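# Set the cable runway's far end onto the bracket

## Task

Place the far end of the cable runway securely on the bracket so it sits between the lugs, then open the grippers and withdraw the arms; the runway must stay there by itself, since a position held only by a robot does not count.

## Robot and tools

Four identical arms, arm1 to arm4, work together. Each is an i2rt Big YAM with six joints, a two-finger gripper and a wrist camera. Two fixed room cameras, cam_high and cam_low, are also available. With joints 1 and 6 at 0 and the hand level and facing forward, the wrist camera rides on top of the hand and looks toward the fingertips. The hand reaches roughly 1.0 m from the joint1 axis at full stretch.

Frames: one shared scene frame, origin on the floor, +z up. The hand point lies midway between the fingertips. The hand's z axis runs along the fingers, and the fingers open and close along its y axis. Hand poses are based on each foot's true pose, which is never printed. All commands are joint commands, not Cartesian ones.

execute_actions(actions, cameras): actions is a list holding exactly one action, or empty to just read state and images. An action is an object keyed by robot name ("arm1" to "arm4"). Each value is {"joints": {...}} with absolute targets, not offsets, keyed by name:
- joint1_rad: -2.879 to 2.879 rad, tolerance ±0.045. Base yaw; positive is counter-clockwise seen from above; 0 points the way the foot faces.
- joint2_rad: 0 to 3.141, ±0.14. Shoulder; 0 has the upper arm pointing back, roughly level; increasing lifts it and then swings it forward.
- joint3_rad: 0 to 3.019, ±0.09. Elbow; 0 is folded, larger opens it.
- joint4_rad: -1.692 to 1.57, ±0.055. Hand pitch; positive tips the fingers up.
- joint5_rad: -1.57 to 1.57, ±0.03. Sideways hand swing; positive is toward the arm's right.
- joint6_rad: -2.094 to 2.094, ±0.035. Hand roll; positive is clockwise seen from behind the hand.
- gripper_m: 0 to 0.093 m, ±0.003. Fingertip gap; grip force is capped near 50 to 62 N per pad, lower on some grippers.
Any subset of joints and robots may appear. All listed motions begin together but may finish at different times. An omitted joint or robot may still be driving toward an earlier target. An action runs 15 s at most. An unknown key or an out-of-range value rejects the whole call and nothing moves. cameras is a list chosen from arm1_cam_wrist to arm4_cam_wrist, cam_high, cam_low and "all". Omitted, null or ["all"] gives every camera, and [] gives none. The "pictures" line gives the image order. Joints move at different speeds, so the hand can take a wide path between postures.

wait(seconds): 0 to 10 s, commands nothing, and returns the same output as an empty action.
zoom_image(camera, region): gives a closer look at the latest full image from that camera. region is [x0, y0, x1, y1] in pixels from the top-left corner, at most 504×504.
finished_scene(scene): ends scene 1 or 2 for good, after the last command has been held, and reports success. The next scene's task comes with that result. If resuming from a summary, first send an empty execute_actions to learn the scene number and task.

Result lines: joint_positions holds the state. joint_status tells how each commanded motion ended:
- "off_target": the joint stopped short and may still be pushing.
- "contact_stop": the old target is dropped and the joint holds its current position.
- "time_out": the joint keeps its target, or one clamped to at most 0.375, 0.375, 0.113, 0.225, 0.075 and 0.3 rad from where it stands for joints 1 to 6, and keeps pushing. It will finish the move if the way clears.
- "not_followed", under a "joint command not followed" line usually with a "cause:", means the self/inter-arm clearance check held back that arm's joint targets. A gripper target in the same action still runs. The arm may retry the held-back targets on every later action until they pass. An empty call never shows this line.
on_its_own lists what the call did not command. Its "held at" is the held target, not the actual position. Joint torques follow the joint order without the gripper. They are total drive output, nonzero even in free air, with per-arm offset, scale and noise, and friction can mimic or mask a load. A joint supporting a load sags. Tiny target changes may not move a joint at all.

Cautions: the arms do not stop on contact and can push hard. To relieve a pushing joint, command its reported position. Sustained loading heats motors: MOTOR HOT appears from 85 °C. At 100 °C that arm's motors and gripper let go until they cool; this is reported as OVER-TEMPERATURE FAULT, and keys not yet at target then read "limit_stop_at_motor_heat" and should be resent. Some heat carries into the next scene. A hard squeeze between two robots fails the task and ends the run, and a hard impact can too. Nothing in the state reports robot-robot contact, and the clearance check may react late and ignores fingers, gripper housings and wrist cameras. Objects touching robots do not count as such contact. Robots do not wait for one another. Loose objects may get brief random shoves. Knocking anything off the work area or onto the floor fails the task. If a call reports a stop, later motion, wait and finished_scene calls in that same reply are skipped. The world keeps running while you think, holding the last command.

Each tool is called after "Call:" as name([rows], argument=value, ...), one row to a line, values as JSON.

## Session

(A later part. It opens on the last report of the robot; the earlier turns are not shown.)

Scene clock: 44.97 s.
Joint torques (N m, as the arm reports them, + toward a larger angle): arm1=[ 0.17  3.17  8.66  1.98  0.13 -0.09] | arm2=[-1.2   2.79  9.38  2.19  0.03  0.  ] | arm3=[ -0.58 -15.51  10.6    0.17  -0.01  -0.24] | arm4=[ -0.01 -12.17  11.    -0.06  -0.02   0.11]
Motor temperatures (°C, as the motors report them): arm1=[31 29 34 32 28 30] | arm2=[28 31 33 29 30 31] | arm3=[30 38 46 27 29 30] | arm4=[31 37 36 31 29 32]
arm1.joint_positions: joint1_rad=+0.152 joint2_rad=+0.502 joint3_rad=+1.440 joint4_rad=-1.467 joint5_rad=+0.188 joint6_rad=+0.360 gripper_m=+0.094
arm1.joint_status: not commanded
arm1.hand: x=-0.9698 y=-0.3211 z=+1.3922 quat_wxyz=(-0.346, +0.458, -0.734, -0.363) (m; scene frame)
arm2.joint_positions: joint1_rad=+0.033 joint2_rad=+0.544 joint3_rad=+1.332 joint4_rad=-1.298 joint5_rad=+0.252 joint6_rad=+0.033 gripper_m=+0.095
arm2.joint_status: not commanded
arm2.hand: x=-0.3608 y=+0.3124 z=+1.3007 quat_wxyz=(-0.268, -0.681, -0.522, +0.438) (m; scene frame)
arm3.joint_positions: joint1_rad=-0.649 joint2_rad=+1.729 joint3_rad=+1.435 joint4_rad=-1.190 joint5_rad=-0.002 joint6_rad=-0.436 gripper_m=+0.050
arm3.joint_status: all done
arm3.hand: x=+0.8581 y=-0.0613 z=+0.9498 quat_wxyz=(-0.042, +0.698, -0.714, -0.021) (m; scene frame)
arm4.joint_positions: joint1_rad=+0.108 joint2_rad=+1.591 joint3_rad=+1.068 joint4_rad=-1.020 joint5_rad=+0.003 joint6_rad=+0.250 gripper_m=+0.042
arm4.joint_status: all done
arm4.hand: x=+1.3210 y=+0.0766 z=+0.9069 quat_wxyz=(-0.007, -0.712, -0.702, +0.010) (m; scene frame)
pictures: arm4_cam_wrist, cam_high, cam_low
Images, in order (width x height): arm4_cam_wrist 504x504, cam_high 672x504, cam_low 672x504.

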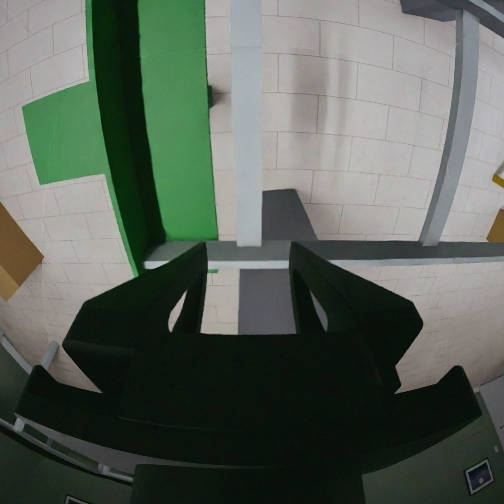

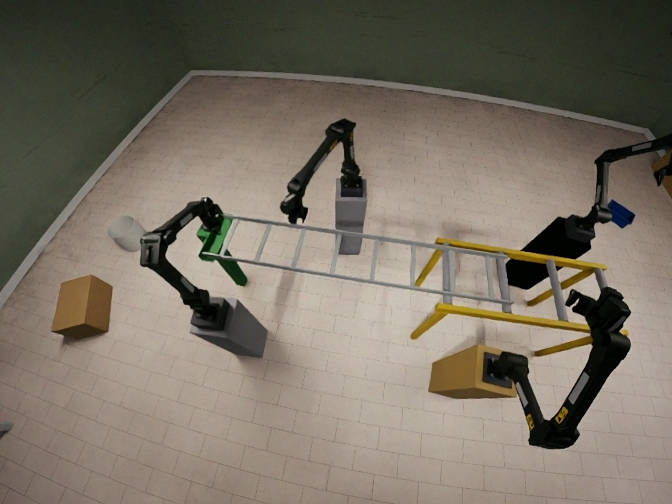

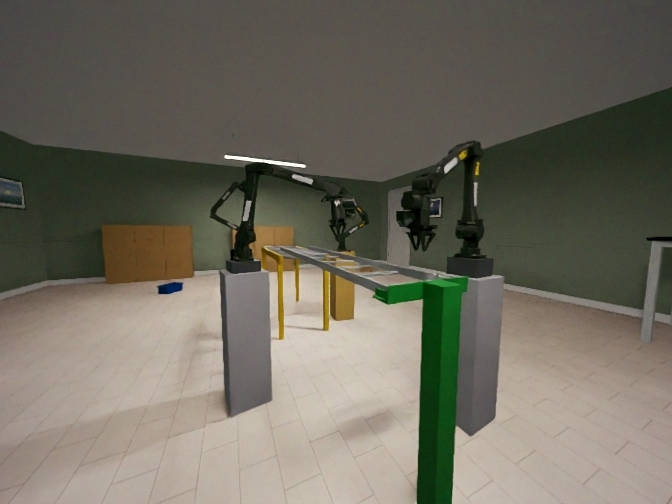

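Call:
execute_actions([
  {"arm3":{"joints":{"joint2_rad":1.2}},"arm4":{"joints":{"joint2_rad":1.0}}},
], cameras=["cam_high","arm4_cam_wrist"])

Call:
zoom_image(camera="cam_high", region=[180, 195, 270, 275])

Scene clock: 47.60 s.
Joint torques (N m, as the arm reports them, + toward a larger angle): arm1=[ 0.21  3.15  8.66  1.99  0.13 -0.09] | arm2=[-1.18  2.88  9.37  2.16  0.02  0.  ] | arm3=[-0.86 -8.49 11.55  1.23  0.01 -0.23] | arm4=[-0.11 -5.06 13.35  1.07 -0.03  0.08]
Motor temperatures (°C, as the motors report them): arm1=[31 29 34 32 28 30] | arm2=[28 31 33 29 30 31] | arm3=[30 38 45 27 29 30] | arm4=[31 36 36 31 29 32]
arm1.joint_positions: joint1_rad=+0.152 joint2_rad=+0.502 joint3_rad=+1.440 joint4_rad=-1.467 joint5_rad=+0.188 joint6_rad=+0.360 gripper_m=+0.094
arm1.joint_status: not commanded
arm1.hand: x=-0.9698 y=-0.3211 z=+1.3922 quat_wxyz=(-0.346, +0.458, -0.734, -0.363) (m; scene frame)
arm2.joint_positions: joint1_rad=+0.033 joint2_rad=+0.544 joint3_rad=+1.332 joint4_rad=-1.298 joint5_rad=+0.252 joint6_rad=+0.033 gripper_m=+0.095
arm2.joint_status: not commanded
arm2.hand: x=-0.3608 y=+0.3124 z=+1.3007 quat_wxyz=(-0.268, -0.681, -0.522, +0.438) (m; scene frame)
arm3.joint_positions: joint1_rad=-0.649 joint2_rad=+1.197 joint3_rad=+1.435 joint4_rad=-1.190 joint5_rad=-0.002 joint6_rad=-0.437 gripper_m=+0.050
arm3.joint_status: all done
arm3.hand: x=+0.8262 y=-0.1310 z=+1.2090 quat_wxyz=(-0.288, +0.665, -0.681, -0.107) (m; scene frame)
arm4.joint_positions: joint1_rad=+0.108 joint2_rad=+0.994 joint3_rad=+1.068 joint4_rad=-1.021 joint5_rad=+0.003 joint6_rad=+0.250 gripper_m=+0.042
arm4.joint_status: all done
arm4.hand: x=+1.3139 y=+0.1130 z=+1.1496 quat_wxyz=(-0.259, -0.678, -0.669, +0.161) (m; scene frame)
pictures: arm4_cam_wrist, cam_high
Images, in order (width x height): arm4_cam_wrist 504x504, cam_high 672x504.

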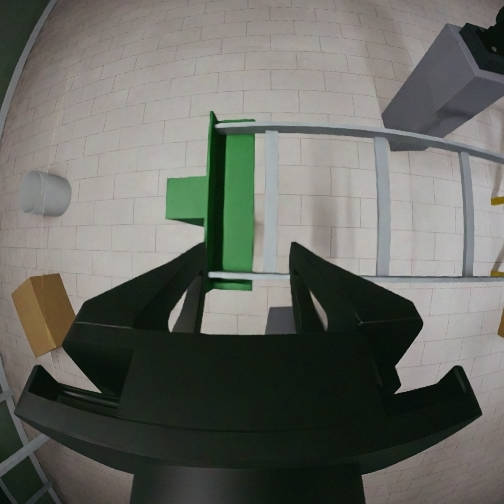

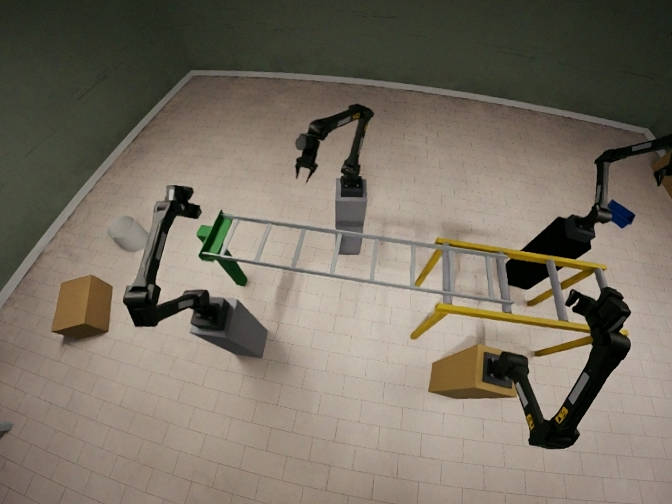

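Region (180, 195, 270, 275) of cam_high's 672x504 image, scaled by 5.600, with more detail than that image has.

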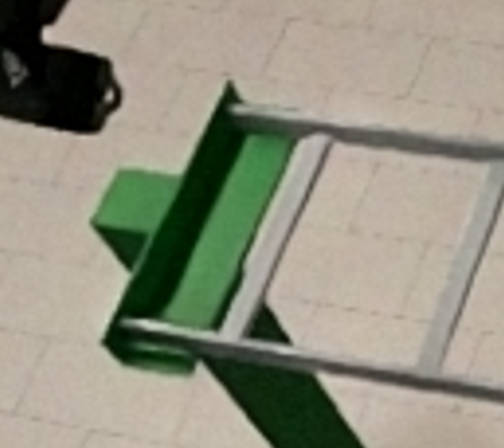

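Call:
finished_scene(scene=2)

The scene is finished: the task was done.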